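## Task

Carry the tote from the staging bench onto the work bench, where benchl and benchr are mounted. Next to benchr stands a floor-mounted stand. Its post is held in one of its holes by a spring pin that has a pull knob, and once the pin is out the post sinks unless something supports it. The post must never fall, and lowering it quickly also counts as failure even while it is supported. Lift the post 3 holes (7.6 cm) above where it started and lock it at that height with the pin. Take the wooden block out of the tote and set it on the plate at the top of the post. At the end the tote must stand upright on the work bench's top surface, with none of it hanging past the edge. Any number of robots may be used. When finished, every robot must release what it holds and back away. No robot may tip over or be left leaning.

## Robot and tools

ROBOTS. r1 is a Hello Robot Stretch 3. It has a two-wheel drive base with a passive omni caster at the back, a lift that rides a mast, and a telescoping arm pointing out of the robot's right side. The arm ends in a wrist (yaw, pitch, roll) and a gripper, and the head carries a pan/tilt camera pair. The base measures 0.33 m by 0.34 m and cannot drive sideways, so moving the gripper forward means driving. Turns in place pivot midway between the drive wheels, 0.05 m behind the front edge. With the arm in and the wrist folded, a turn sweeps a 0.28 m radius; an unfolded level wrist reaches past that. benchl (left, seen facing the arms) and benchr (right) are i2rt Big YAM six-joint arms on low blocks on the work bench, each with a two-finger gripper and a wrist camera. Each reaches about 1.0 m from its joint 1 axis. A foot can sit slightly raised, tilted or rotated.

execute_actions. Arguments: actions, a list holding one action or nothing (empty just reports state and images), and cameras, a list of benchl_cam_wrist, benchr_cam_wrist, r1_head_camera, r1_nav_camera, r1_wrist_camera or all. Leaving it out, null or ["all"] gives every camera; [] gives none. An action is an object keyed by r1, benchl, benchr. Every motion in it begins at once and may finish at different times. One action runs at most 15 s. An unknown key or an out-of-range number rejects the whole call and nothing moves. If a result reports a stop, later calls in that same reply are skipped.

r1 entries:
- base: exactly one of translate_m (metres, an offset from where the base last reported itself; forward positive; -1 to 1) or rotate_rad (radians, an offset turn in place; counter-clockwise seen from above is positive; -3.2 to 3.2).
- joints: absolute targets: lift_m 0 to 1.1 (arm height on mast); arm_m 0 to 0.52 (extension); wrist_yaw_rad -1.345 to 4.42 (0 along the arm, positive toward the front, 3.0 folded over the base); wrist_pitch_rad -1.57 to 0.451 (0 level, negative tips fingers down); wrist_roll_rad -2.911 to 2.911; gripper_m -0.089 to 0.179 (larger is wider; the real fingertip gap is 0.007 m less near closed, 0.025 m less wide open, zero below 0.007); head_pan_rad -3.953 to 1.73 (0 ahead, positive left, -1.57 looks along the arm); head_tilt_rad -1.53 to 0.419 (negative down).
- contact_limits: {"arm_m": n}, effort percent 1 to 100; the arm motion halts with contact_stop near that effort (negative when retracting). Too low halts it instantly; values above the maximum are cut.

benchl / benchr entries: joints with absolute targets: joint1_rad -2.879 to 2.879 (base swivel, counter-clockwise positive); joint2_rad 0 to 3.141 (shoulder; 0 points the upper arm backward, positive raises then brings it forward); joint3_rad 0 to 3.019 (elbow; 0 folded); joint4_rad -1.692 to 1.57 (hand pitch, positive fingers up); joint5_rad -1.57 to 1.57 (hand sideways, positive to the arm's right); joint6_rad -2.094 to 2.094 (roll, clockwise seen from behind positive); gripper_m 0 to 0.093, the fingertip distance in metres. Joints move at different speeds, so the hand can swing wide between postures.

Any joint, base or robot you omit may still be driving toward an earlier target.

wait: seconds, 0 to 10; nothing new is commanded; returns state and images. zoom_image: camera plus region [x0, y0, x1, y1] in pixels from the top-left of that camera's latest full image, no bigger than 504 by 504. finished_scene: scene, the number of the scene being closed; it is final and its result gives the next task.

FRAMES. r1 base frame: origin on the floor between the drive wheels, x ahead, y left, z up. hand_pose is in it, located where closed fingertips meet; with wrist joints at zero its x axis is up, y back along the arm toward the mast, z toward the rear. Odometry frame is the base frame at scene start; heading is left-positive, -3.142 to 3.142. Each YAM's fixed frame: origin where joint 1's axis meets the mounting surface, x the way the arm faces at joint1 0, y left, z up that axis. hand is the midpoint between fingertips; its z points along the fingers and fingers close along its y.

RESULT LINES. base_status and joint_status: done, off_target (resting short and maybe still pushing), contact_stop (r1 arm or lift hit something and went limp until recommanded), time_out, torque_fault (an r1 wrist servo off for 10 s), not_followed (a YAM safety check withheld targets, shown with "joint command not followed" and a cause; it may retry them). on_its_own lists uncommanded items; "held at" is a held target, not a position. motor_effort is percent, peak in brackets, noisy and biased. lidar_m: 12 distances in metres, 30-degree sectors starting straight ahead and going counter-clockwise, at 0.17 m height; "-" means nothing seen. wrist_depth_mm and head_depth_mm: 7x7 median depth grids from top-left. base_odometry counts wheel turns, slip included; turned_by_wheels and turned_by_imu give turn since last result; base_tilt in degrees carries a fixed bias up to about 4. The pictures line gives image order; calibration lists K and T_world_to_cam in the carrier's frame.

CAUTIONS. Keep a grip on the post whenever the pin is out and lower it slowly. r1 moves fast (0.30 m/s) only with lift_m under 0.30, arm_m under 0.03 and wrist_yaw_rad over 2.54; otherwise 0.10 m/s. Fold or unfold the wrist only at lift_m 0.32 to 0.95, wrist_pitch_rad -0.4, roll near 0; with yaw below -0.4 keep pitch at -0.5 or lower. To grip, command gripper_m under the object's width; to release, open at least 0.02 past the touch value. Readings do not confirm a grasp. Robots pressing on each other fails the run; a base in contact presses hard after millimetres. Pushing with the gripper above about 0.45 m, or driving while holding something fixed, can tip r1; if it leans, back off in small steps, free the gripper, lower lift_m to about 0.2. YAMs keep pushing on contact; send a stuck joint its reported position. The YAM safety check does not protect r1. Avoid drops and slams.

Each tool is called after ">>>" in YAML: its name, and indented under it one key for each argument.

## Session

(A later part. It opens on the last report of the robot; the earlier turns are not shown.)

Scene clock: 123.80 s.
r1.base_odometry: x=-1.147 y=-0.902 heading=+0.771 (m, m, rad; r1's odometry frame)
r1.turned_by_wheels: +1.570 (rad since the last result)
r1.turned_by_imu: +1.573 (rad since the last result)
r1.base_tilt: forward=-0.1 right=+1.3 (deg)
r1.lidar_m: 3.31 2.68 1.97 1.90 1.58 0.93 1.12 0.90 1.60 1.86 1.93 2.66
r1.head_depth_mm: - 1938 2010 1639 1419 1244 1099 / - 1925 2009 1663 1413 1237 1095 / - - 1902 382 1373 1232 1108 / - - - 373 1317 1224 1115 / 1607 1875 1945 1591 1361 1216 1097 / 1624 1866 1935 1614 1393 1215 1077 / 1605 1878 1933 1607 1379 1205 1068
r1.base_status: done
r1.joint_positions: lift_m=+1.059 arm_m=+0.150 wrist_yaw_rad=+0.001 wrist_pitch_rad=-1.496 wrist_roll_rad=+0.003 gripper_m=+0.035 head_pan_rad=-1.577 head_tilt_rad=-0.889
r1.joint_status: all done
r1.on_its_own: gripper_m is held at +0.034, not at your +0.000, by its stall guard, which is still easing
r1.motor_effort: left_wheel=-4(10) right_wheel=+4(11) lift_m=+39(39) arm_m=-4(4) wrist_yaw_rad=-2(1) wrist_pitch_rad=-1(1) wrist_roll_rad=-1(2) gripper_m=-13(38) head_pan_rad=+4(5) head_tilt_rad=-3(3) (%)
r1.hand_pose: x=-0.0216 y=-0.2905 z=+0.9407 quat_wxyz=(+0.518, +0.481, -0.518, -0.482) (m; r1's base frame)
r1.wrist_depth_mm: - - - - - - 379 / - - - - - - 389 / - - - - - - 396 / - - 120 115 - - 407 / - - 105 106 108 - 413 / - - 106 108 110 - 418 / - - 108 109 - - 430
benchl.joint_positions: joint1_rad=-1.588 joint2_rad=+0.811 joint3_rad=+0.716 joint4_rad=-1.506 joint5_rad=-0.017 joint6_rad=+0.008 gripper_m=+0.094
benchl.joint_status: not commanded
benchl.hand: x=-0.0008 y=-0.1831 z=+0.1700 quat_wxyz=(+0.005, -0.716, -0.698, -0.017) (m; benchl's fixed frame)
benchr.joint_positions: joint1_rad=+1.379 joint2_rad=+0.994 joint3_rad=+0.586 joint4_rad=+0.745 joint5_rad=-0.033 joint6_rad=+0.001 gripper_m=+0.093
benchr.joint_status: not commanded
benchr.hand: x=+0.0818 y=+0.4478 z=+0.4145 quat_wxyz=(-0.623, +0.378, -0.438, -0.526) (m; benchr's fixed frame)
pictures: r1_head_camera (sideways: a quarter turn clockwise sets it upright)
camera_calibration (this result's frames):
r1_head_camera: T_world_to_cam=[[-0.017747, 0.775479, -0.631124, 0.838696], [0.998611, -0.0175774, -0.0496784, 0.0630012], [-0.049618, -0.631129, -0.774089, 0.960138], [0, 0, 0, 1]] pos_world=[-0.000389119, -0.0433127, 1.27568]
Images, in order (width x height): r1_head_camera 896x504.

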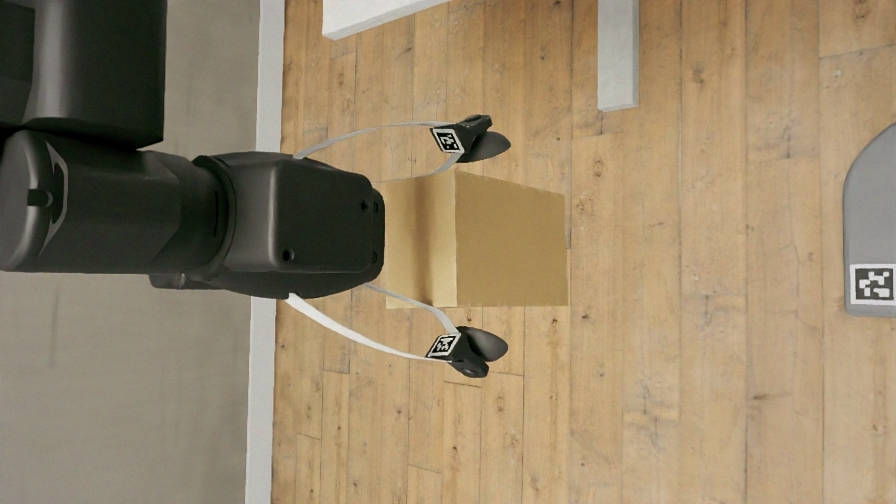

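Held.

>>> execute_actions:
  actions:
    - {"r1":{"base":{"translate_m":1}}}
  cameras: ["r1_wrist_camera"]

>>> execute_actions:
  actions:
    - {"r1":{"base":{"translate_m":1}}}
  cameras: []

>>> execute_actions:
  actions:
    - {"r1":{"base":{"translate_m":0.5}}}
  cameras: []

>>> execute_actions:
  actions:
    - {"r1":{"base":{"rotate_rad":1.57}}}
  cameras: ["r1_head_camera"]

Scene clock: 136.30 s.
r1.base_odometry: x=-0.430 y=-0.205 heading=+0.770 (m, m, rad; r1's odometry frame)
r1.turned_by_wheels: +0.000 (rad since the last result)
r1.turned_by_imu: -0.002 (rad since the last result)
r1.base_tilt: forward=-0.1 right=+1.3 (deg)
r1.lidar_m: 2.23 2.39 1.97 1.89 1.97 1.80 2.12 1.79 1.93 1.87 1.93 2.32
r1.head_depth_mm: - 1960 1994 1672 1420 1243 1098 / - 1931 1989 1673 1416 1229 1097 / - - 1904 383 1374 1232 1115 / - - - 371 1318 1221 1110 / 1610 1888 1941 1588 1368 1225 1100 / 1610 1888 1916 1610 1376 1213 1076 / 1599 1873 1914 1593 1381 1200 1073
r1.base_status: done
r1.joint_positions: lift_m=+1.059 arm_m=+0.150 wrist_yaw_rad=+0.001 wrist_pitch_rad=-1.496 wrist_roll_rad=+0.003 gripper_m=+0.070 head_pan_rad=-1.577 head_tilt_rad=-0.889
r1.joint_status: not commanded
r1.on_its_own: gripper_m is held at +0.069, not at your +0.000, by its stall guard, which is not easing now
r1.motor_effort: left_wheel=-3(5) right_wheel=+3(9) lift_m=+39(39) arm_m=-4(3) wrist_yaw_rad=-2(1) wrist_pitch_rad=-1(1) wrist_roll_rad=-1(1) gripper_m=-21(30) head_pan_rad=+4(4) head_tilt_rad=-3(3) (%)
r1.hand_pose: x=-0.0216 y=-0.2905 z=+0.9407 quat_wxyz=(+0.518, +0.481, -0.518, -0.482) (m; r1's base frame)
r1.wrist_depth_mm: - - - - - - - / - - - - - - - / - - - - - - - / - - 130 120 - - - / - - 107 108 109 - - / - - 108 109 110 - - / - - 108 110 - - -
benchl.joint_positions: joint1_rad=-1.588 joint2_rad=+0.811 joint3_rad=+0.716 joint4_rad=-1.506 joint5_rad=-0.017 joint6_rad=+0.008 gripper_m=+0.094
benchl.joint_status: not commanded
benchl.hand: x=-0.0008 y=-0.1831 z=+0.1700 quat_wxyz=(+0.005, -0.716, -0.698, -0.017) (m; benchl's fixed frame)
benchr.joint_positions: joint1_rad=+1.379 joint2_rad=+0.994 joint3_rad=+0.586 joint4_rad=+0.745 joint5_rad=-0.033 joint6_rad=+0.001 gripper_m=+0.093
benchr.joint_status: not commanded
benchr.hand: x=+0.0818 y=+0.4478 z=+0.4145 quat_wxyz=(-0.623, +0.378, -0.438, -0.526) (m; benchr's fixed frame)
pictures: r1_wrist_camera
camera_calibration (this result's frames):
r1_wrist_camera: T_world_to_cam=[[-0.999042, -0.0389293, 0.0199699, -0.0546724], [-0.0361922, 0.991776, 0.122764, 0.202222], [-0.0245848, 0.121923, -0.992235, 1.13419], [0, 0, 0, 1]] pos_world=[-0.0194174, -0.340971, 1.10165]
Images, in order (width x height): r1_wrist_camera 644x364.

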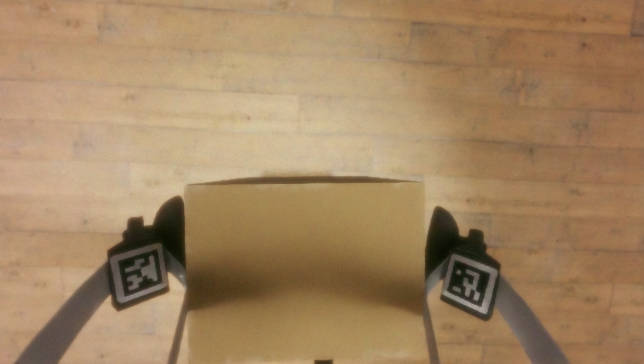

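Scene clock: 148.00 s.
r1.base_odometry: x=+0.288 y=+0.491 heading=+0.770 (m, m, rad; r1's odometry frame)
r1.turned_by_wheels: +0.000 (rad since the last result)
r1.turned_by_imu: -0.002 (rad since the last result)
r1.base_tilt: forward=+0.0 right=+1.3 (deg)
r1.lidar_m: 1.24 1.51 1.97 1.89 1.97 2.70 2.76 2.65 1.94 1.86 1.93 1.24
r1.head_depth_mm: - 1942 2009 1666 1421 1239 1101 / - 1948 1998 1668 1413 1241 1099 / - - 1899 383 1381 1223 1108 / - - - 370 1317 1218 1118 / 1625 1895 1929 1583 1369 1216 1096 / 1605 1877 1945 1611 1384 1212 1079 / 1607 1884 1922 1604 1379 1210 1075
r1.base_status: done
r1.joint_positions: lift_m=+1.059 arm_m=+0.150 wrist_yaw_rad=+0.001 wrist_pitch_rad=-1.496 wrist_roll_rad=+0.003 gripper_m=+0.070 head_pan_rad=-1.577 head_tilt_rad=-0.889
r1.joint_status: not commanded
r1.on_its_own: gripper_m is held at +0.069, not at your +0.000, by its stall guard, which is not easing now
r1.motor_effort: left_wheel=-3(4) right_wheel=+3(8) lift_m=+39(39) arm_m=-3(3) wrist_yaw_rad=-2(1) wrist_pitch_rad=-1(1) wrist_roll_rad=-1(1) gripper_m=-19(20) head_pan_rad=+4(4) head_tilt_rad=-3(3) (%)
r1.hand_pose: x=-0.0216 y=-0.2905 z=+0.9407 quat_wxyz=(+0.518, +0.481, -0.518, -0.482) (m; r1's base frame)
r1.wrist_depth_mm: - - - - - - - / - - - - - - - / - - - - - - - / - - 130 121 - - - / - - 107 108 109 - - / - - 107 109 110 - - / - - 108 110 - - -
benchl.joint_positions: joint1_rad=-1.588 joint2_rad=+0.811 joint3_rad=+0.716 joint4_rad=-1.506 joint5_rad=-0.017 joint6_rad=+0.008 gripper_m=+0.094
benchl.joint_status: not commanded
benchl.hand: x=-0.0008 y=-0.1831 z=+0.1700 quat_wxyz=(+0.005, -0.716, -0.698, -0.017) (m; benchl's fixed frame)
benchr.joint_positions: joint1_rad=+1.379 joint2_rad=+0.994 joint3_rad=+0.586 joint4_rad=+0.745 joint5_rad=-0.033 joint6_rad=+0.001 gripper_m=+0.093
benchr.joint_status: not commanded
benchr.hand: x=+0.0818 y=+0.4478 z=+0.4145 quat_wxyz=(-0.623, +0.378, -0.438, -0.526) (m; benchr's fixed frame)
pictures: none
No camera images: the call's "cameras" was empty. Leave "cameras" out to get every camera's image.

Scene clock: 154.70 s.
r1.base_odometry: x=+0.647 y=+0.839 heading=+0.770 (m, m, rad; r1's odometry frame)
r1.turned_by_wheels: +0.000 (rad since the last result)
r1.turned_by_imu: -0.001 (rad since the last result)
r1.base_tilt: forward=-0.1 right=+1.3 (deg)
r1.lidar_m: 1.13 1.17 1.15 1.90 1.97 2.69 3.25 2.65 1.94 1.86 1.61 0.76
r1.head_depth_mm: - 1938 2008 1661 1415 1234 1099 / - 1942 1975 1671 1415 1232 1100 / - - 1893 383 1373 1231 1113 / - - - 370 1317 1218 1112 / 1613 1888 1937 1584 1369 1218 1097 / 1611 1877 1930 1609 1381 1208 1075 / 1616 1886 1928 1598 1379 1206 1073
r1.base_status: done
r1.joint_positions: lift_m=+1.059 arm_m=+0.150 wrist_yaw_rad=+0.001 wrist_pitch_rad=-1.496 wrist_roll_rad=+0.003 gripper_m=+0.070 head_pan_rad=-1.577 head_tilt_rad=-0.889
r1.joint_status: not commanded
r1.on_its_own: gripper_m is held at +0.069, not at your +0.000, by its stall guard, which is not easing now
r1.motor_effort: left_wheel=-3(4) right_wheel=+3(9) lift_m=+39(39) arm_m=-3(4) wrist_yaw_rad=-1(2) wrist_pitch_rad=-1(1) wrist_roll_rad=-1(1) gripper_m=-20(20) head_pan_rad=+4(4) head_tilt_rad=-3(3) (%)
r1.hand_pose: x=-0.0216 y=-0.2905 z=+0.9407 quat_wxyz=(+0.518, +0.481, -0.518, -0.482) (m; r1's base frame)
r1.wrist_depth_mm: - - - - - - - / - - - - - - - / - - - - - - - / - - 130 121 - - - / - - 107 108 110 - - / - - 108 109 110 - - / - - 108 110 - - -
benchl.joint_positions: joint1_rad=-1.588 joint2_rad=+0.811 joint3_rad=+0.716 joint4_rad=-1.506 joint5_rad=-0.017 joint6_rad=+0.008 gripper_m=+0.094
benchl.joint_status: not commanded
benchl.hand: x=-0.0008 y=-0.1831 z=+0.1700 quat_wxyz=(+0.005, -0.716, -0.698, -0.017) (m; benchl's fixed frame)
benchr.joint_positions: joint1_rad=+1.379 joint2_rad=+0.994 joint3_rad=+0.586 joint4_rad=+0.745 joint5_rad=-0.033 joint6_rad=+0.001 gripper_m=+0.093
benchr.joint_status: not commanded
benchr.hand: x=+0.0818 y=+0.4478 z=+0.4145 quat_wxyz=(-0.623, +0.378, -0.438, -0.526) (m; benchr's fixed frame)
pictures: none
No camera images: the call's "cameras" was empty. Leave "cameras" out to get every camera's image.

Scene clock: 158.17 s.
r1.base_odometry: x=+0.647 y=+0.839 heading=+2.340 (m, m, rad; r1's odometry frame)
r1.turned_by_wheels: +1.570 (rad since the last result)
r1.turned_by_imu: +1.573 (rad since the last result)
r1.base_tilt: forward=+0.0 right=+1.3 (deg)
r1.lidar_m: 1.89 1.97 2.73 3.24 2.62 1.93 1.86 1.60 0.75 1.13 1.18 1.15
r1.head_depth_mm: - 1083 886 732 1342 1242 1099 / - 1066 879 732 1320 1213 1098 / - - 840 383 1325 1231 1115 / - - - 371 1317 1229 1112 / 932 984 854 698 1310 1222 1099 / 966 1058 852 708 1297 1212 1076 / 967 1052 846 705 1304 1207 1071
r1.base_status: done
r1.joint_positions: lift_m=+1.059 arm_m=+0.150 wrist_yaw_rad=+0.001 wrist_pitch_rad=-1.496 wrist_roll_rad=+0.003 gripper_m=+0.070 head_pan_rad=-1.577 head_tilt_rad=-0.889
r1.joint_status: not commanded
r1.on_its_own: gripper_m is held at +0.069, not at your +0.000, by its stall guard, which is not easing now
r1.motor_effort: left_wheel=-4(8) right_wheel=+4(8) lift_m=+39(39) arm_m=-3(3) wrist_yaw_rad=-1(1) wrist_pitch_rad=-1(1) wrist_roll_rad=-1(1) gripper_m=-19(19) head_pan_rad=+4(4) head_tilt_rad=-3(3) (%)
r1.hand_pose: x=-0.0216 y=-0.2905 z=+0.9407 quat_wxyz=(+0.518, +0.481, -0.518, -0.482) (m; r1's base frame)
r1.wrist_depth_mm: 353 353 363 366 369 373 375 / 365 366 369 371 375 380 381 / - - - - - 390 392 / - - 130 121 - - - / - - 107 108 110 - - / - - 108 109 110 - - / - - 108 110 - - -
benchl.joint_positions: joint1_rad=-1.588 joint2_rad=+0.811 joint3_rad=+0.716 joint4_rad=-1.506 joint5_rad=-0.017 joint6_rad=+0.008 gripper_m=+0.094
benchl.joint_status: not commanded
benchl.hand: x=-0.0008 y=-0.1831 z=+0.1700 quat_wxyz=(+0.005, -0.716, -0.698, -0.017) (m; benchl's fixed frame)
benchr.joint_positions: joint1_rad=+1.379 joint2_rad=+0.994 joint3_rad=+0.586 joint4_rad=+0.745 joint5_rad=-0.033 joint6_rad=+0.001 gripper_m=+0.093
benchr.joint_status: not commanded
benchr.hand: x=+0.0818 y=+0.4478 z=+0.4145 quat_wxyz=(-0.623, +0.378, -0.438, -0.526) (m; benchr's fixed frame)
pictures: r1_head_camera (sideways: a quarter turn clockwise sets it upright)
camera_calibration (this result's frames):
r1_head_camera: T_world_to_cam=[[-0.017747, 0.775479, -0.631124, 0.838696], [0.998611, -0.0175774, -0.0496784, 0.0630012], [-0.049618, -0.631129, -0.774089, 0.960138], [0, 0, 0, 1]] pos_world=[-0.000389119, -0.0433127, 1.27568]
Images, in order (width x height): r1_head_camera 896x504.

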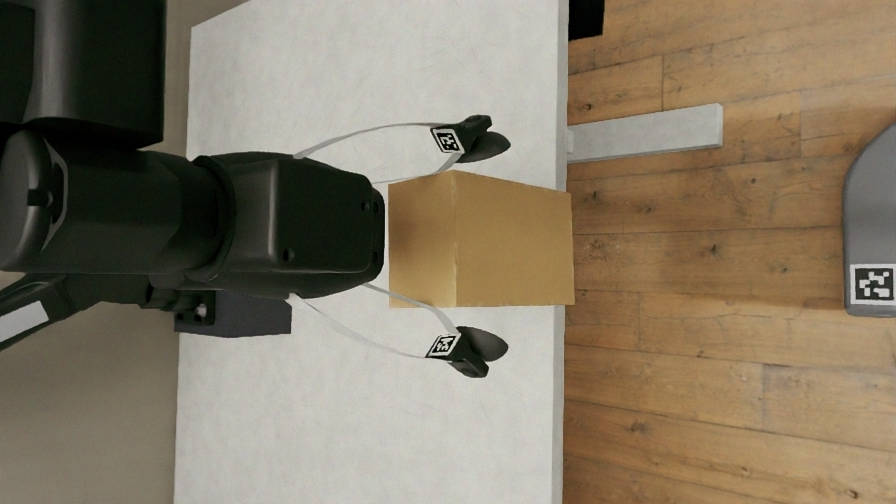

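>>> execute_actions:
  actions:
    - {"r1":{"joints":{"arm_m":0.32,"lift_m":0.95}}}
  cameras: []

>>> execute_actions:
  actions:
    - {"r1":{"joints":{"lift_m":0.893}}}
  cameras: []

>>> execute_actions:
  actions:
    - {"r1":{"joints":{"gripper_m":0.14}}}
  cameras: []

>>> execute_actions:
  actions:
    - {"r1":{"joints":{"lift_m":1.0}}}
  cameras: ["r1_head_camera"]

>>> execute_actions:
  actions:
    - {"r1":{"joints":{"arm_m":0.005}}}
  cameras: []

>>> execute_actions:
  actions:
    - {"r1":{"base":{"rotate_rad":-1.57},"joints":{"gripper_m":0.03}}}
  cameras: []

>>> execute_actions:
  actions:
    - {"r1":{"base":{"translate_m":-0.4},"joints":{"wrist_pitch_rad":-0.4,"lift_m":0.6}}}
  cameras: []

>>> execute_actions:
  actions:
    - {"r1":{"base":{"translate_m":-0.25},"joints":{"wrist_yaw_rad":3.0,"lift_m":0.4}},"benchr":{"joints":{"joint1_rad":0.2,"joint2_rad":1.3,"joint3_rad":1.15,"joint4_rad":-1.4,"joint6_rad":0.2,"joint5_rad":0}}}
  cameras: ["benchr_cam_wrist"]

>>> execute_actions:
  actions:
    - {"r1":{"base":{"translate_m":-1},"joints":{"lift_m":0.27}}}
  cameras: []

Scene clock: 162.90 s.
r1.base_odometry: x=+0.647 y=+0.839 heading=+2.340 (m, m, rad; r1's odometry frame)
r1.turned_by_wheels: +0.000 (rad since the last result)
r1.turned_by_imu: +0.000 (rad since the last result)
r1.base_tilt: forward=+0.0 right=+1.3 (deg)
r1.lidar_m: 1.90 1.97 2.73 3.24 2.62 1.93 1.86 1.59 0.76 1.13 1.18 1.15
r1.head_depth_mm: 933 - 847 716 1337 1238 1104 / - 1067 881 729 1317 1214 1097 / - 1022 871 708 1323 1229 1109 / 728 - 571 601 1321 1223 1110 / 931 970 859 692 1313 1219 1096 / 967 1055 849 711 1305 1214 1077 / 969 1054 846 704 1297 1205 1075
r1.base_status: not commanded
r1.joint_positions: lift_m=+0.951 arm_m=+0.320 wrist_yaw_rad=+0.001 wrist_pitch_rad=-1.496 wrist_roll_rad=+0.003 gripper_m=+0.070 head_pan_rad=-1.577 head_tilt_rad=-0.889
r1.joint_status: all done
r1.on_its_own: gripper_m is held at +0.069, not at your +0.000, by its stall guard, which is not easing now
r1.motor_effort: left_wheel=-4(4) right_wheel=+4(4) lift_m=+16(32) arm_m=+3(4) wrist_yaw_rad=-1(2) wrist_pitch_rad=-1(1) wrist_roll_rad=-1(1) gripper_m=-19(18) head_pan_rad=+4(4) head_tilt_rad=-3(3) (%)
r1.hand_pose: x=-0.0216 y=-0.4597 z=+0.8319 quat_wxyz=(+0.518, +0.481, -0.518, -0.482) (m; r1's base frame)
r1.wrist_depth_mm: 253 256 259 261 260 266 267 / 259 259 265 267 269 271 274 / 264 268 269 272 275 276 281 / 270 272 146 128 278 284 287 / 274 276 107 109 110 291 291 / 282 - 108 109 110 297 300 / - - 108 109 111 - -
benchl.joint_positions: joint1_rad=-1.588 joint2_rad=+0.811 joint3_rad=+0.716 joint4_rad=-1.506 joint5_rad=-0.017 joint6_rad=+0.008 gripper_m=+0.094
benchl.joint_status: not commanded
benchl.hand: x=-0.0008 y=-0.1831 z=+0.1700 quat_wxyz=(+0.005, -0.716, -0.698, -0.017) (m; benchl's fixed frame)
benchr.joint_positions: joint1_rad=+1.379 joint2_rad=+0.994 joint3_rad=+0.586 joint4_rad=+0.745 joint5_rad=-0.033 joint6_rad=+0.001 gripper_m=+0.093
benchr.joint_status: not commanded
benchr.hand: x=+0.0818 y=+0.4478 z=+0.4145 quat_wxyz=(-0.623, +0.378, -0.438, -0.526) (m; benchr's fixed frame)
pictures: none
No camera images: the call's "cameras" was empty. Leave "cameras" out to get every camera's image.

Scene clock: 164.63 s.
r1.base_odometry: x=+0.647 y=+0.839 heading=+2.340 (m, m, rad; r1's odometry frame)
r1.turned_by_wheels: +0.000 (rad since the last result)
r1.turned_by_imu: +0.000 (rad since the last result)
r1.base_tilt: forward=-0.1 right=+1.2 (deg)
r1.lidar_m: 1.89 1.98 2.73 3.25 2.62 1.93 1.86 1.60 0.76 1.13 1.18 1.15
r1.head_depth_mm: 970 1086 - - 1351 1211 1097 / 956 - 854 728 1316 1206 1094 / 952 - 869 723 1331 1229 1112 / 916 - - 607 1318 1224 1112 / 934 968 862 699 1314 1216 1096 / 974 1059 856 709 1299 1212 1079 / 971 1057 846 705 1292 1203 1071
r1.base_status: not commanded
r1.joint_positions: lift_m=+0.898 arm_m=+0.320 wrist_yaw_rad=+0.001 wrist_pitch_rad=-1.536 wrist_roll_rad=+0.001 gripper_m=+0.070 head_pan_rad=-1.577 head_tilt_rad=-0.890
r1.joint_status: lift_m contact_stop (moved -0.052 of -0.058)
r1.on_its_own: gripper_m is held at +0.069, not at your +0.000, by its stall guard, which is not easing now; lift_m is slack since a contact_stop, until your next command for it (your +0.893 is given up)
r1.motor_effort: left_wheel=-2(4) right_wheel=+1(4) lift_m=+25(28) arm_m=+3(3) wrist_yaw_rad=-1(2) wrist_pitch_rad=+12(15) wrist_roll_rad=-1(1) gripper_m=-21(21) head_pan_rad=+4(5) head_tilt_rad=-3(3) (%)
r1.hand_pose: x=-0.0216 y=-0.4494 z=+0.7798 quat_wxyz=(+0.509, +0.491, -0.508, -0.492) (m; r1's base frame)
r1.wrist_depth_mm: 203 204 205 206 209 210 212 / 207 208 211 213 214 216 218 / 213 215 217 220 221 224 225 / 219 221 114 117 224 229 232 / 225 225 104 104 105 235 239 / 233 - 107 107 108 244 245 / - - 109 110 112 - -
benchl.joint_positions: joint1_rad=-1.588 joint2_rad=+0.811 joint3_rad=+0.716 joint4_rad=-1.506 joint5_rad=-0.017 joint6_rad=+0.008 gripper_m=+0.094
benchl.joint_status: not commanded
benchl.hand: x=-0.0008 y=-0.1831 z=+0.1700 quat_wxyz=(+0.005, -0.716, -0.698, -0.017) (m; benchl's fixed frame)
benchr.joint_positions: joint1_rad=+1.379 joint2_rad=+0.994 joint3_rad=+0.586 joint4_rad=+0.745 joint5_rad=-0.033 joint6_rad=+0.001 gripper_m=+0.093
benchr.joint_status: not commanded
benchr.hand: x=+0.0818 y=+0.4478 z=+0.4145 quat_wxyz=(-0.623, +0.378, -0.438, -0.526) (m; benchr's fixed frame)
pictures: none
No camera images: the call's "cameras" was empty. Leave "cameras" out to get every camera's image.

not run: a stop came earlier in this reply.

not run: a stop came earlier in this reply.

not run: a stop came earlier in this reply.

not run: a stop came earlier in this reply.

not run: a stop came earlier in this reply.

not run: a stop came earlier in this reply.

not run: a stop came earlier in this reply.

>>> execute_actions:
  actions:
    - {"r1":{"joints":{"gripper_m":0.14,"lift_m":0.905}}}
  cameras: []

>>> execute_actions:
  actions:
    - {"r1":{"joints":{"lift_m":1.01}}}
  cameras: []

>>> execute_actions:
  actions:
    - {"r1":{"joints":{"arm_m":0.005}}}
  cameras: []

>>> execute_actions:
  actions:
    - {"r1":{"base":{"rotate_rad":-1.57},"joints":{"gripper_m":0.03}}}
  cameras: []

>>> execute_actions:
  actions:
    - {"r1":{"base":{"translate_m":-0.4},"joints":{"wrist_pitch_rad":-0.4,"lift_m":0.6}}}
  cameras: []

>>> execute_actions:
  actions:
    - {"r1":{"base":{"translate_m":-0.2},"joints":{"wrist_yaw_rad":3.0,"lift_m":0.4}},"benchr":{"joints":{"joint1_rad":0.2,"joint2_rad":1.3,"joint3_rad":1.15,"joint4_rad":-1.4,"joint6_rad":0.2,"joint5_rad":0}}}
  cameras: ["benchr_cam_wrist"]

>>> execute_actions:
  actions:
    - {"r1":{"base":{"translate_m":-1},"joints":{"lift_m":0.27}}}
  cameras: []

Scene clock: 167.93 s.
r1.base_odometry: x=+0.647 y=+0.839 heading=+2.340 (m, m, rad; r1's odometry frame)
r1.turned_by_wheels: +0.000 (rad since the last result)
r1.turned_by_imu: +0.000 (rad since the last result)
r1.base_tilt: forward=+0.0 right=+1.3 (deg)
r1.lidar_m: 1.90 1.97 2.71 3.23 2.61 1.93 1.87 1.59 0.76 1.13 1.18 1.15
r1.head_depth_mm: 974 1096 - - 1355 1219 1099 / 951 - 851 727 1320 1211 1097 / 936 - 860 716 1326 1225 1105 / 914 - - 609 1310 1223 1113 / 929 968 859 680 1309 1220 1101 / 970 1051 851 709 1309 1208 1075 / 968 1057 846 704 1302 1200 1071
r1.base_status: not commanded
r1.joint_positions: lift_m=+0.904 arm_m=+0.320 wrist_yaw_rad=+0.001 wrist_pitch_rad=-1.503 wrist_roll_rad=+0.001 gripper_m=+0.140 head_pan_rad=-1.577 head_tilt_rad=-0.890
r1.joint_status: all done
r1.motor_effort: left_wheel=-3(3) right_wheel=+3(6) lift_m=+37(34) arm_m=+3(3) wrist_yaw_rad=-2(1) wrist_pitch_rad=+1(12) wrist_roll_rad=+0(0) gripper_m=+0(81) head_pan_rad=+5(4) head_tilt_rad=-4(3) (%)
r1.hand_pose: x=-0.0216 y=-0.4579 z=+0.7859 quat_wxyz=(+0.517, +0.483, -0.516, -0.483) (m; r1's base frame)
r1.wrist_depth_mm: 210 211 213 216 216 218 221 / 214 217 218 220 224 225 228 / 218 222 223 226 227 231 231 / 226 227 228 183 233 235 239 / 231 230 110 112 114 241 243 / 235 239 113 114 116 247 251 / - - 116 117 119 - 257
benchl.joint_positions: joint1_rad=-1.588 joint2_rad=+0.811 joint3_rad=+0.716 joint4_rad=-1.506 joint5_rad=-0.017 joint6_rad=+0.008 gripper_m=+0.094
benchl.joint_status: not commanded
benchl.hand: x=-0.0008 y=-0.1831 z=+0.1700 quat_wxyz=(+0.005, -0.716, -0.698, -0.017) (m; benchl's fixed frame)
benchr.joint_positions: joint1_rad=+1.379 joint2_rad=+0.994 joint3_rad=+0.586 joint4_rad=+0.745 joint5_rad=-0.033 joint6_rad=+0.001 gripper_m=+0.093
benchr.joint_status: not commanded
benchr.hand: x=+0.0818 y=+0.4478 z=+0.4145 quat_wxyz=(-0.623, +0.378, -0.438, -0.526) (m; benchr's fixed frame)
pictures: none
No camera images: the call's "cameras" was empty. Leave "cameras" out to get every camera's image.

Scene clock: 169.73 s.
r1.base_odometry: x=+0.647 y=+0.839 heading=+2.340 (m, m, rad; r1's odometry frame)
r1.turned_by_wheels: +0.000 (rad since the last result)
r1.turned_by_imu: +0.000 (rad since the last result)
r1.base_tilt: forward=-0.1 right=+1.3 (deg)
r1.lidar_m: 1.90 1.97 2.72 3.25 2.63 1.93 1.86 1.59 0.76 1.13 1.18 1.15
r1.head_depth_mm: 1003 1086 884 731 1341 1238 1096 / 992 1063 879 725 1320 1208 1097 / - 1060 874 723 1326 1229 1112 / - - 861 609 1313 1225 1114 / 929 1002 866 699 1313 1220 1100 / 972 1057 852 711 1301 1212 1079 / 973 1051 845 707 1291 1207 1075
r1.base_status: not commanded
r1.joint_positions: lift_m=+1.009 arm_m=+0.320 wrist_yaw_rad=+0.001 wrist_pitch_rad=-1.502 wrist_roll_rad=+0.001 gripper_m=+0.140 head_pan_rad=-1.577 head_tilt_rad=-0.890
r1.joint_status: all done
r1.motor_effort: left_wheel=-3(3) right_wheel=+3(3) lift_m=+37(44) arm_m=+3(3) wrist_yaw_rad=-1(1) wrist_pitch_rad=+1(1) wrist_roll_rad=+0(0) gripper_m=-1(0) head_pan_rad=+4(4) head_tilt_rad=-3(3) (%)
r1.hand_pose: x=-0.0216 y=-0.4581 z=+0.8908 quat_wxyz=(+0.517, +0.483, -0.517, -0.483) (m; r1's base frame)
r1.wrist_depth_mm: 307 311 314 312 321 320 322 / 314 318 323 322 324 328 331 / 321 325 328 329 333 337 339 / 328 334 331 218 343 350 348 / 339 341 342 220 345 352 359 / - - - - - 364 - / - - - - - - -
benchl.joint_positions: joint1_rad=-1.588 joint2_rad=+0.811 joint3_rad=+0.716 joint4_rad=-1.506 joint5_rad=-0.017 joint6_rad=+0.008 gripper_m=+0.094
benchl.joint_status: not commanded
benchl.hand: x=-0.0008 y=-0.1831 z=+0.1700 quat_wxyz=(+0.005, -0.716, -0.698, -0.017) (m; benchl's fixed frame)
benchr.joint_positions: joint1_rad=+1.379 joint2_rad=+0.994 joint3_rad=+0.586 joint4_rad=+0.745 joint5_rad=-0.033 joint6_rad=+0.001 gripper_m=+0.093
benchr.joint_status: not commanded
benchr.hand: x=+0.0818 y=+0.4478 z=+0.4145 quat_wxyz=(-0.623, +0.378, -0.438, -0.526) (m; benchr's fixed frame)
pictures: none
No camera images: the call's "cameras" was empty. Leave "cameras" out to get every camera's image.

Scene clock: 173.27 s.
r1.base_odometry: x=+0.647 y=+0.839 heading=+2.340 (m, m, rad; r1's odometry frame)
r1.turned_by_wheels: +0.000 (rad since the last result)
r1.turned_by_imu: +0.000 (rad since the last result)
r1.base_tilt: forward=-0.1 right=+1.3 (deg)
r1.lidar_m: 1.90 1.97 2.73 3.25 2.62 1.93 1.86 1.59 0.76 1.13 1.18 1.15
r1.head_depth_mm: 934 - - - - 1232 1095 / 975 1084 - - - 1240 1099 / 974 1076 - - - - 1109 / 760 825 - - - - 1105 / 932 966 858 713 1310 1200 1097 / 970 1054 847 712 1301 1228 1082 / 968 1054 845 705 1302 1204 1067
r1.base_status: not commanded
r1.joint_positions: lift_m=+1.009 arm_m=+0.005 wrist_yaw_rad=+0.001 wrist_pitch_rad=-1.502 wrist_roll_rad=+0.001 gripper_m=+0.140 head_pan_rad=-1.577 head_tilt_rad=-0.890
r1.joint_status: all done
r1.motor_effort: left_wheel=-3(2) right_wheel=+3(2) lift_m=+38(38) arm_m=-3(3) wrist_yaw_rad=-1(1) wrist_pitch_rad=+1(1) wrist_roll_rad=+0(0) gripper_m=+1(1) head_pan_rad=+4(4) head_tilt_rad=-3(3) (%)
r1.hand_pose: x=-0.0216 y=-0.1439 z=+0.8908 quat_wxyz=(+0.517, +0.482, -0.517, -0.483) (m; r1's base frame)
r1.wrist_depth_mm: - - 997 - - - - / - - - - - - - / - - - - - - - / - - - - - - - / - - - - - - - / - - - - - - - / - - - - - - -
benchl.joint_positions: joint1_rad=-1.588 joint2_rad=+0.811 joint3_rad=+0.716 joint4_rad=-1.506 joint5_rad=-0.017 joint6_rad=+0.008 gripper_m=+0.094
benchl.joint_status: not commanded
benchl.hand: x=-0.0008 y=-0.1831 z=+0.1700 quat_wxyz=(+0.005, -0.716, -0.698, -0.017) (m; benchl's fixed frame)
benchr.joint_positions: joint1_rad=+1.379 joint2_rad=+0.994 joint3_rad=+0.586 joint4_rad=+0.745 joint5_rad=-0.033 joint6_rad=+0.001 gripper_m=+0.093
benchr.joint_status: not commanded
benchr.hand: x=+0.0818 y=+0.4478 z=+0.4145 quat_wxyz=(-0.623, +0.378, -0.438, -0.526) (m; benchr's fixed frame)
pictures: none
No camera images: the call's "cameras" was empty. Leave "cameras" out to get every camera's image.

Scene clock: 176.73 s.
r1.base_odometry: x=+0.647 y=+0.839 heading=+0.770 (m, m, rad; r1's odometry frame)
r1.turned_by_wheels: -1.570 (rad since the last result)
r1.turned_by_imu: -1.573 (rad since the last result)
r1.base_tilt: forward=-0.1 right=+1.3 (deg)
r1.lidar_m: 1.13 1.17 1.15 1.89 1.97 2.69 3.25 2.65 1.94 1.87 1.61 0.75
r1.head_depth_mm: 1567 - - - - 1228 1100 / 1622 1806 - - - 1229 1092 / 1618 1784 - - - - 1105 / 1621 1806 - - - - 1109 / 1623 1886 1947 1620 1385 1214 1098 / 1605 1877 1931 1610 1388 1211 1078 / 1615 1865 1913 1598 1376 1210 1077
r1.base_status: done
r1.joint_positions: lift_m=+1.009 arm_m=+0.005 wrist_yaw_rad=+0.001 wrist_pitch_rad=-1.502 wrist_roll_rad=+0.001 gripper_m=+0.030 head_pan_rad=-1.577 head_tilt_rad=-0.890
r1.joint_status: all done
r1.motor_effort: left_wheel=+4(8) right_wheel=-4(7) lift_m=+37(38) arm_m=-3(3) wrist_yaw_rad=-1(1) wrist_pitch_rad=+1(1) wrist_roll_rad=+0(0) gripper_m=-1(81) head_pan_rad=+4(5) head_tilt_rad=-3(3) (%)
r1.hand_pose: x=-0.0216 y=-0.1439 z=+0.8908 quat_wxyz=(+0.517, +0.482, -0.517, -0.483) (m; r1's base frame)
r1.wrist_depth_mm: 991 979 - - - - - / 993 982 - - - - - / - - - - - - - / - - - - - - - / - - - - - - - / - - - - - - - / - - - - - - -
benchl.joint_positions: joint1_rad=-1.588 joint2_rad=+0.811 joint3_rad=+0.716 joint4_rad=-1.506 joint5_rad=-0.017 joint6_rad=+0.008 gripper_m=+0.094
benchl.joint_status: not commanded
benchl.hand: x=-0.0008 y=-0.1831 z=+0.1700 quat_wxyz=(+0.005, -0.716, -0.698, -0.017) (m; benchl's fixed frame)
benchr.joint_positions: joint1_rad=+1.379 joint2_rad=+0.994 joint3_rad=+0.586 joint4_rad=+0.745 joint5_rad=-0.033 joint6_rad=+0.001 gripper_m=+0.093
benchr.joint_status: not commanded
benchr.hand: x=+0.0818 y=+0.4478 z=+0.4145 quat_wxyz=(-0.623, +0.378, -0.438, -0.526) (m; benchr's fixed frame)
pictures: none
No camera images: the call's "cameras" was empty. Leave "cameras" out to get every camera's image.

Scene clock: 182.20 s.
r1.base_odometry: x=+0.360 y=+0.561 heading=+0.770 (m, m, rad; r1's odometry frame)
r1.turned_by_wheels: +0.000 (rad since the last result)
r1.turned_by_imu: +0.001 (rad since the last result)
r1.base_tilt: forward=+0.0 right=+1.3 (deg)
r1.lidar_m: 1.14 1.43 1.97 1.90 1.96 2.69 2.85 2.65 1.94 1.87 1.93 1.14
r1.head_depth_mm: 1631 1904 2017 1671 1426 1241 1100 / 1629 1894 1994 1651 1420 1262 - / 1621 1915 1985 1646 1409 1264 - / 1610 1896 1962 1634 1434 - - / 1616 1891 1934 1622 1397 1211 1094 / 1605 1875 1938 1610 1383 1213 1082 / 1597 1876 1918 1606 1371 1208 1076
r1.base_status: done
r1.joint_positions: lift_m=+0.601 arm_m=+0.005 wrist_yaw_rad=+0.001 wrist_pitch_rad=-0.421 wrist_roll_rad=+0.001 gripper_m=+0.030 head_pan_rad=-1.577 head_tilt_rad=-0.890
r1.joint_status: all done
r1.motor_effort: left_wheel=+4(6) right_wheel=-4(9) lift_m=+13(31) arm_m=-3(4) wrist_yaw_rad=-1(1) wrist_pitch_rad=+7(9) wrist_roll_rad=-1(0) gripper_m=+0(0) head_pan_rad=+5(4) head_tilt_rad=-3(3) (%)
r1.hand_pose: x=-0.0213 y=-0.3744 z=+0.6127 quat_wxyz=(+0.691, +0.148, -0.692, -0.148) (m; r1's base frame)
r1.wrist_depth_mm: - - - - - - - / - - - - - - - / - - - - - - - / - - - - - - - / - - - - - - - / 848 868 846 853 891 910 907 / 741 742 748 744 773 789 782
benchl.joint_positions: joint1_rad=-1.588 joint2_rad=+0.811 joint3_rad=+0.716 joint4_rad=-1.506 joint5_rad=-0.017 joint6_rad=+0.008 gripper_m=+0.094
benchl.joint_status: not commanded
benchl.hand: x=-0.0008 y=-0.1831 z=+0.1700 quat_wxyz=(+0.005, -0.716, -0.698, -0.017) (m; benchl's fixed frame)
benchr.joint_positions: joint1_rad=+1.379 joint2_rad=+0.994 joint3_rad=+0.586 joint4_rad=+0.745 joint5_rad=-0.033 joint6_rad=+0.001 gripper_m=+0.093
benchr.joint_status: not commanded
benchr.hand: x=+0.0818 y=+0.4478 z=+0.4145 quat_wxyz=(-0.623, +0.378, -0.438, -0.526) (m; benchr's fixed frame)
pictures: none
No camera images: the call's "cameras" was empty. Leave "cameras" out to get every camera's image.

Scene clock: 185.17 s.
r1.base_odometry: x=+0.216 y=+0.421 heading=+0.771 (m, m, rad; r1's odometry frame)
r1.turned_by_wheels: +0.000 (rad since the last result)
r1.turned_by_imu: +0.000 (rad since the last result)
r1.base_tilt: forward=-0.1 right=+1.3 (deg)
r1.lidar_m: 1.34 1.59 1.96 1.90 1.97 2.70 2.66 2.65 1.93 1.87 1.94 1.47
r1.head_depth_mm: 1625 1905 2008 1671 1418 1244 1102 / 1633 1903 1993 1653 1417 1234 1098 / 1622 1889 1978 1635 1415 1236 - / 1609 1899 1955 1644 1404 1214 - / 1609 1890 1941 1629 1391 1215 1065 / 1620 1875 1943 1614 1379 1208 1078 / 1607 1881 1919 1612 1376 1209 1072
r1.base_status: done
r1.joint_positions: lift_m=+0.401 arm_m=+0.005 wrist_yaw_rad=+2.997 wrist_pitch_rad=-0.420 wrist_roll_rad=+0.001 gripper_m=+0.030 head_pan_rad=-1.577 head_tilt_rad=-0.890
r1.joint_status: all done
r1.motor_effort: left_wheel=+4(6) right_wheel=-4(8) lift_m=+14(15) arm_m=-3(3) wrist_yaw_rad=+2(3) wrist_pitch_rad=+6(6) wrist_roll_rad=-1(0) gripper_m=+0(0) head_pan_rad=+4(4) head_tilt_rad=-3(3) (%)
r1.hand_pose: x=+0.0111 y=+0.0716 z=+0.4129 quat_wxyz=(+0.197, +0.701, +0.097, +0.679) (m; r1's base frame)
r1.wrist_depth_mm: - - - - - - - / - - - - - - - / - - - - - - - / 865 901 944 948 912 941 975 / 722 727 - 743 790 783 796 / 614 624 - 617 636 651 671 / 542 541 - 568 558 571 562
benchl.joint_positions: joint1_rad=-1.588 joint2_rad=+0.811 joint3_rad=+0.716 joint4_rad=-1.506 joint5_rad=-0.017 joint6_rad=+0.008 gripper_m=+0.094
benchl.joint_status: not commanded
benchl.hand: x=-0.0008 y=-0.1831 z=+0.1700 quat_wxyz=(+0.005, -0.716, -0.698, -0.017) (m; benchl's fixed frame)
benchr.joint_positions: joint1_rad=+0.201 joint2_rad=+1.304 joint3_rad=+1.117 joint4_rad=-1.392 joint5_rad=+0.001 joint6_rad=+0.189 gripper_m=+0.093
benchr.joint_status: all done
benchr.hand: x=+0.3536 y=+0.0713 z=+0.1969 quat_wxyz=(+0.004, +0.006, -1.000, +0.001) (m; benchr's fixed frame)
pictures: benchr_cam_wrist
camera_calibration (this result's frames):
benchr_cam_wrist: T_world_to_cam=[[0.0139518, -0.999893, 0.00442374, 0.0657853], [-0.809143, -0.00869075, 0.587548, 0.176808], [-0.587447, -0.0117768, -0.809177, 0.489965], [0, 0, 0, 1]] pos_world=[0.429974, 0.073085, 0.292295]
Images, in order (width x height): benchr_cam_wrist 504x504.

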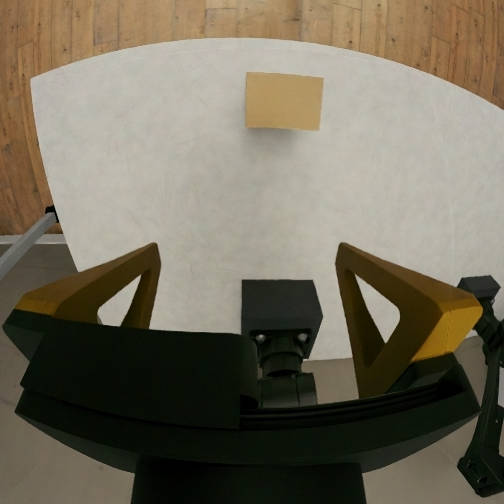

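Scene clock: 191.07 s.
r1.base_odometry: x=-0.501 y=-0.275 heading=+0.771 (m, m, rad; r1's odometry frame)
r1.turned_by_wheels: +0.000 (rad since the last result)
r1.turned_by_imu: +0.001 (rad since the last result)
r1.base_tilt: forward=+0.0 right=+1.3 (deg)
r1.lidar_m: 2.32 2.48 1.97 1.89 1.97 1.71 2.02 1.69 1.94 1.86 1.94 2.42
r1.head_depth_mm: 1629 1903 1991 1665 1424 1246 1097 / 1626 1888 1986 1652 1410 1242 1096 / 1627 1891 1992 1650 1403 1230 1126 / 1627 1899 1943 1644 1400 1224 1143 / 1616 1892 1954 1632 1391 1217 1081 / 1605 1872 1946 1624 1389 1208 1078 / 1607 1881 1921 1607 1378 1208 1075
r1.base_status: done
r1.joint_positions: lift_m=+0.271 arm_m=+0.005 wrist_yaw_rad=+2.997 wrist_pitch_rad=-0.420 wrist_roll_rad=+0.001 gripper_m=+0.030 head_pan_rad=-1.577 head_tilt_rad=-0.890
r1.joint_status: all done
r1.motor_effort: left_wheel=+4(9) right_wheel=-4(11) lift_m=+14(14) arm_m=-3(3) wrist_yaw_rad=+2(3) wrist_pitch_rad=+6(6) wrist_roll_rad=+0(0) gripper_m=+0(1) head_pan_rad=+4(4) head_tilt_rad=-3(3) (%)
r1.hand_pose: x=+0.0110 y=+0.0716 z=+0.2829 quat_wxyz=(+0.197, +0.701, +0.097, +0.679) (m; r1's base frame)
r1.wrist_depth_mm: - - - - - - - / - - - - - - - / 838 806 892 922 923 940 979 / 649 673 682 698 684 717 739 / 543 545 - 567 581 589 596 / 476 - - - 488 492 503 / - - - - 421 426 433
benchl.joint_positions: joint1_rad=-1.588 joint2_rad=+0.811 joint3_rad=+0.716 joint4_rad=-1.506 joint5_rad=-0.017 joint6_rad=+0.008 gripper_m=+0.094
benchl.joint_status: not commanded
benchl.hand: x=-0.0008 y=-0.1831 z=+0.1700 quat_wxyz=(+0.005, -0.716, -0.698, -0.017) (m; benchl's fixed frame)
benchr.joint_positions: joint1_rad=+0.201 joint2_rad=+1.304 joint3_rad=+1.117 joint4_rad=-1.392 joint5_rad=+0.001 joint6_rad=+0.189 gripper_m=+0.093
benchr.joint_status: not commanded
benchr.hand: x=+0.3536 y=+0.0713 z=+0.1969 quat_wxyz=(+0.004, +0.006, -1.000, +0.001) (m; benchr's fixed frame)
pictures: none
No camera images: the call's "cameras" was empty. Leave "cameras" out to get every camera's image.

>>> execute_actions:
  actions:
    - {"r1":{"base":{"translate_m":-0.9}},"benchr":{"joints":{"joint1_rad":0.07,"joint2_rad":1.55,"joint3_rad":1.12,"joint4_rad":-1.12,"joint6_rad":0.065}}}
  cameras: ["benchr_cam_wrist"]

>>> execute_actions:
  actions:
    - {"r1":{"base":{"rotate_rad":-1.57}}}
  cameras: ["r1_head_camera"]

>>> execute_actions:
  actions:
    - {"r1":{"joints":{"lift_m":0.93}}}
  cameras: []

Scene clock: 197.13 s.
r1.base_odometry: x=-1.147 y=-0.902 heading=+0.771 (m, m, rad; r1's odometry frame)
r1.turned_by_wheels: +0.000 (rad since the last result)
r1.turned_by_imu: +0.001 (rad since the last result)
r1.base_tilt: forward=-0.1 right=+1.3 (deg)
r1.lidar_m: 3.22 2.69 1.97 1.90 1.59 0.92 1.12 0.90 1.59 1.87 1.93 2.65
r1.head_depth_mm: 1628 1910 2015 1625 1417 1240 1105 / 1622 1899 1999 1650 1420 1235 1097 / 1618 1893 1985 1645 1407 1231 1129 / 1625 1870 1958 1637 1394 1219 1138 / 1611 1884 1954 1611 1395 1222 1083 / 1616 1891 1933 1620 1387 1208 1081 / 1610 1882 1921 1600 1372 1200 1073
r1.base_status: done
r1.joint_positions: lift_m=+0.271 arm_m=+0.005 wrist_yaw_rad=+2.997 wrist_pitch_rad=-0.420 wrist_roll_rad=+0.001 gripper_m=+0.030 head_pan_rad=-1.577 head_tilt_rad=-0.890
r1.joint_status: not commanded
r1.motor_effort: left_wheel=+4(9) right_wheel=-4(12) lift_m=+14(14) arm_m=-3(3) wrist_yaw_rad=+2(2) wrist_pitch_rad=+6(6) wrist_roll_rad=+0(0) gripper_m=+0(0) head_pan_rad=+5(4) head_tilt_rad=-3(3) (%)
r1.hand_pose: x=+0.0110 y=+0.0716 z=+0.2829 quat_wxyz=(+0.197, +0.701, +0.097, +0.679) (m; r1's base frame)
r1.wrist_depth_mm: - - - - - - - / - - - - - - - / 819 817 867 871 923 965 972 / 658 668 696 688 713 726 736 / 543 547 - 561 583 587 600 / 471 - - - 492 491 496 / - - - - 422 428 429
benchl.joint_positions: joint1_rad=-1.588 joint2_rad=+0.811 joint3_rad=+0.716 joint4_rad=-1.506 joint5_rad=-0.017 joint6_rad=+0.008 gripper_m=+0.094
benchl.joint_status: not commanded
benchl.hand: x=-0.0008 y=-0.1831 z=+0.1700 quat_wxyz=(+0.005, -0.716, -0.698, -0.017) (m; benchl's fixed frame)
benchr.joint_positions: joint1_rad=+0.063 joint2_rad=+1.558 joint3_rad=+1.117 joint4_rad=-1.129 joint5_rad=+0.001 joint6_rad=+0.076 gripper_m=+0.093
benchr.joint_status: all done
benchr.hand: x=+0.4298 y=+0.0265 z=+0.1013 quat_wxyz=(-0.001, -0.007, -1.000, +0.001) (m; benchr's fixed frame)
pictures: benchr_cam_wrist
camera_calibration (this result's frames):
benchr_cam_wrist: T_world_to_cam=[[-0.0108773, -0.999937, 0.00278027, 0.0311822], [-0.81473, 0.0104746, 0.579746, 0.296915], [-0.579738, 0.0040409, -0.814793, 0.45367], [0, 0, 0, 1]] pos_world=[0.505254, 0.026237, 0.197425]
Images, in order (width x height): benchr_cam_wrist 504x504.

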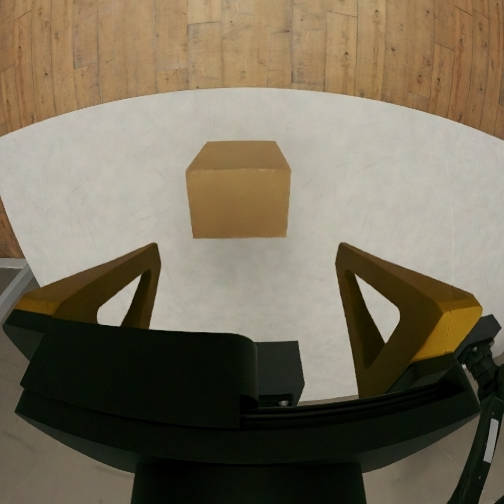

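Scene clock: 199.33 s.
r1.base_odometry: x=-1.147 y=-0.903 heading=-0.799 (m, m, rad; r1's odometry frame)
r1.turned_by_wheels: -1.570 (rad since the last result)
r1.turned_by_imu: -1.568 (rad since the last result)
r1.base_tilt: forward=-0.1 right=+1.2 (deg)
r1.lidar_m: 1.87 1.93 2.64 3.22 2.71 1.97 1.89 1.60 0.92 1.12 0.90 1.58
r1.head_depth_mm: 968 1079 887 715 1334 1239 1102 / 966 1068 800 677 1333 1232 1095 / 964 1057 807 675 1323 1230 1125 / 964 1049 802 670 1315 1227 1138 / 957 1044 794 666 1314 1216 1083 / 954 1046 790 662 1307 1211 1079 / 950 1036 842 660 1298 1206 1069
r1.base_status: done
r1.joint_positions: lift_m=+0.271 arm_m=+0.005 wrist_yaw_rad=+2.997 wrist_pitch_rad=-0.420 wrist_roll_rad=+0.001 gripper_m=+0.030 head_pan_rad=-1.577 head_tilt_rad=-0.890
r1.joint_status: not commanded
r1.motor_effort: left_wheel=+4(13) right_wheel=-4(9) lift_m=+14(14) arm_m=-3(3) wrist_yaw_rad=+2(2) wrist_pitch_rad=+6(6) wrist_roll_rad=+0(0) gripper_m=+0(1) head_pan_rad=+4(4) head_tilt_rad=-3(3) (%)
r1.hand_pose: x=+0.0110 y=+0.0716 z=+0.2829 quat_wxyz=(+0.197, +0.701, +0.097, +0.679) (m; r1's base frame)
r1.wrist_depth_mm: - - - - - - - / - - - - - - - / 834 822 874 885 931 920 967 / 668 655 685 689 703 712 749 / 534 552 - 575 576 582 608 / 482 - - - 490 493 491 / - - - - 417 424 430
benchl.joint_positions: joint1_rad=-1.588 joint2_rad=+0.811 joint3_rad=+0.716 joint4_rad=-1.506 joint5_rad=-0.017 joint6_rad=+0.008 gripper_m=+0.094
benchl.joint_status: not commanded
benchl.hand: x=-0.0008 y=-0.1831 z=+0.1700 quat_wxyz=(+0.005, -0.716, -0.698, -0.017) (m; benchl's fixed frame)
benchr.joint_positions: joint1_rad=+0.063 joint2_rad=+1.558 joint3_rad=+1.117 joint4_rad=-1.129 joint5_rad=+0.001 joint6_rad=+0.076 gripper_m=+0.093
benchr.joint_status: not commanded
benchr.hand: x=+0.4298 y=+0.0265 z=+0.1013 quat_wxyz=(-0.001, -0.007, -1.000, +0.001) (m; benchr's fixed frame)
pictures: r1_head_camera (sideways: a quarter turn clockwise sets it upright)
camera_calibration (this result's frames):
r1_head_camera: T_world_to_cam=[[-0.0178019, 0.77561, -0.630961, 0.838484], [0.998612, -0.0174953, -0.0496808, 0.0630043], [-0.0495718, -0.63097, -0.774222, 0.960311], [0, 0, 0, 1]] pos_world=[-0.000385979, -0.0433077, 1.27567]
Images, in order (width x height): r1_head_camera 896x504.

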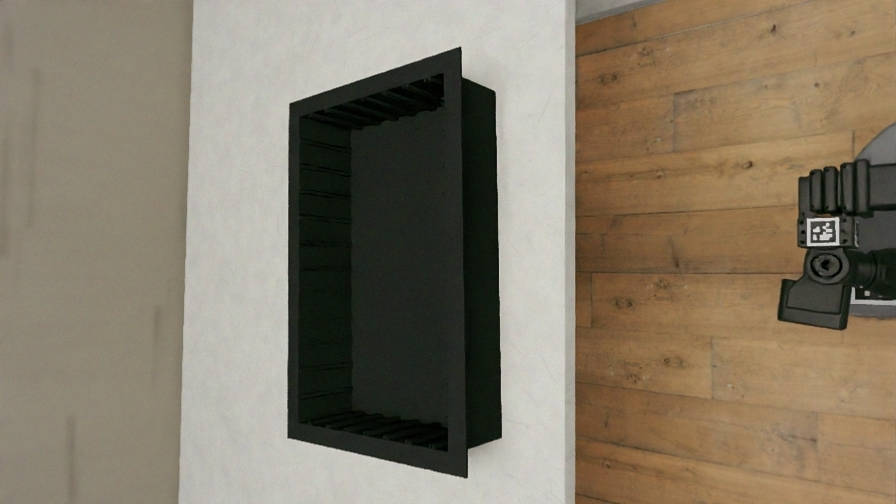

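Scene clock: 206.17 s.
r1.base_odometry: x=-1.147 y=-0.903 heading=-0.799 (m, m, rad; r1's odometry frame)
r1.turned_by_wheels: +0.000 (rad since the last result)
r1.turned_by_imu: +0.000 (rad since the last result)
r1.base_tilt: forward=+0.0 right=+1.3 (deg)
r1.lidar_m: 1.86 1.93 2.64 3.21 2.69 1.97 1.90 1.60 0.92 1.12 0.90 1.58
r1.head_depth_mm: 969 1080 888 - - 1237 1102 / 966 1067 825 - - 1227 1093 / 962 1056 807 759 - 1242 - / 959 1046 803 752 - - - / 956 1045 794 748 - 1232 1093 / 955 1039 787 723 - 1210 1078 / 955 1041 843 662 1293 1204 1071
r1.base_status: not commanded
r1.joint_positions: lift_m=+0.929 arm_m=+0.005 wrist_yaw_rad=+2.997 wrist_pitch_rad=-0.420 wrist_roll_rad=+0.001 gripper_m=+0.030 head_pan_rad=-1.577 head_tilt_rad=-0.890
r1.joint_status: all done
r1.motor_effort: left_wheel=+4(4) right_wheel=-4(4) lift_m=+37(37) arm_m=-3(3) wrist_yaw_rad=+2(1) wrist_pitch_rad=+6(6) wrist_roll_rad=+0(0) gripper_m=+0(0) head_pan_rad=+4(4) head_tilt_rad=-3(3) (%)
r1.hand_pose: x=+0.0110 y=+0.0716 z=+0.9417 quat_wxyz=(+0.197, +0.701, +0.097, +0.679) (m; r1's base frame)
r1.wrist_depth_mm: - - - - - - - / - - - - - - - / - - - - - - - / - - - - - - - / - - - - - - - / - - - - - - - / - - - - - - -
benchl.joint_positions: joint1_rad=-1.588 joint2_rad=+0.811 joint3_rad=+0.716 joint4_rad=-1.506 joint5_rad=-0.017 joint6_rad=+0.008 gripper_m=+0.094
benchl.joint_status: not commanded
benchl.hand: x=-0.0008 y=-0.1831 z=+0.1700 quat_wxyz=(+0.005, -0.716, -0.698, -0.017) (m; benchl's fixed frame)
benchr.joint_positions: joint1_rad=+0.063 joint2_rad=+1.558 joint3_rad=+1.117 joint4_rad=-1.129 joint5_rad=+0.001 joint6_rad=+0.076 gripper_m=+0.093
benchr.joint_status: not commanded
benchr.hand: x=+0.4298 y=+0.0265 z=+0.1013 quat_wxyz=(-0.001, -0.007, -1.000, +0.001) (m; benchr's fixed frame)
pictures: none
No camera images: the call's "cameras" was empty. Leave "cameras" out to get every camera's image.


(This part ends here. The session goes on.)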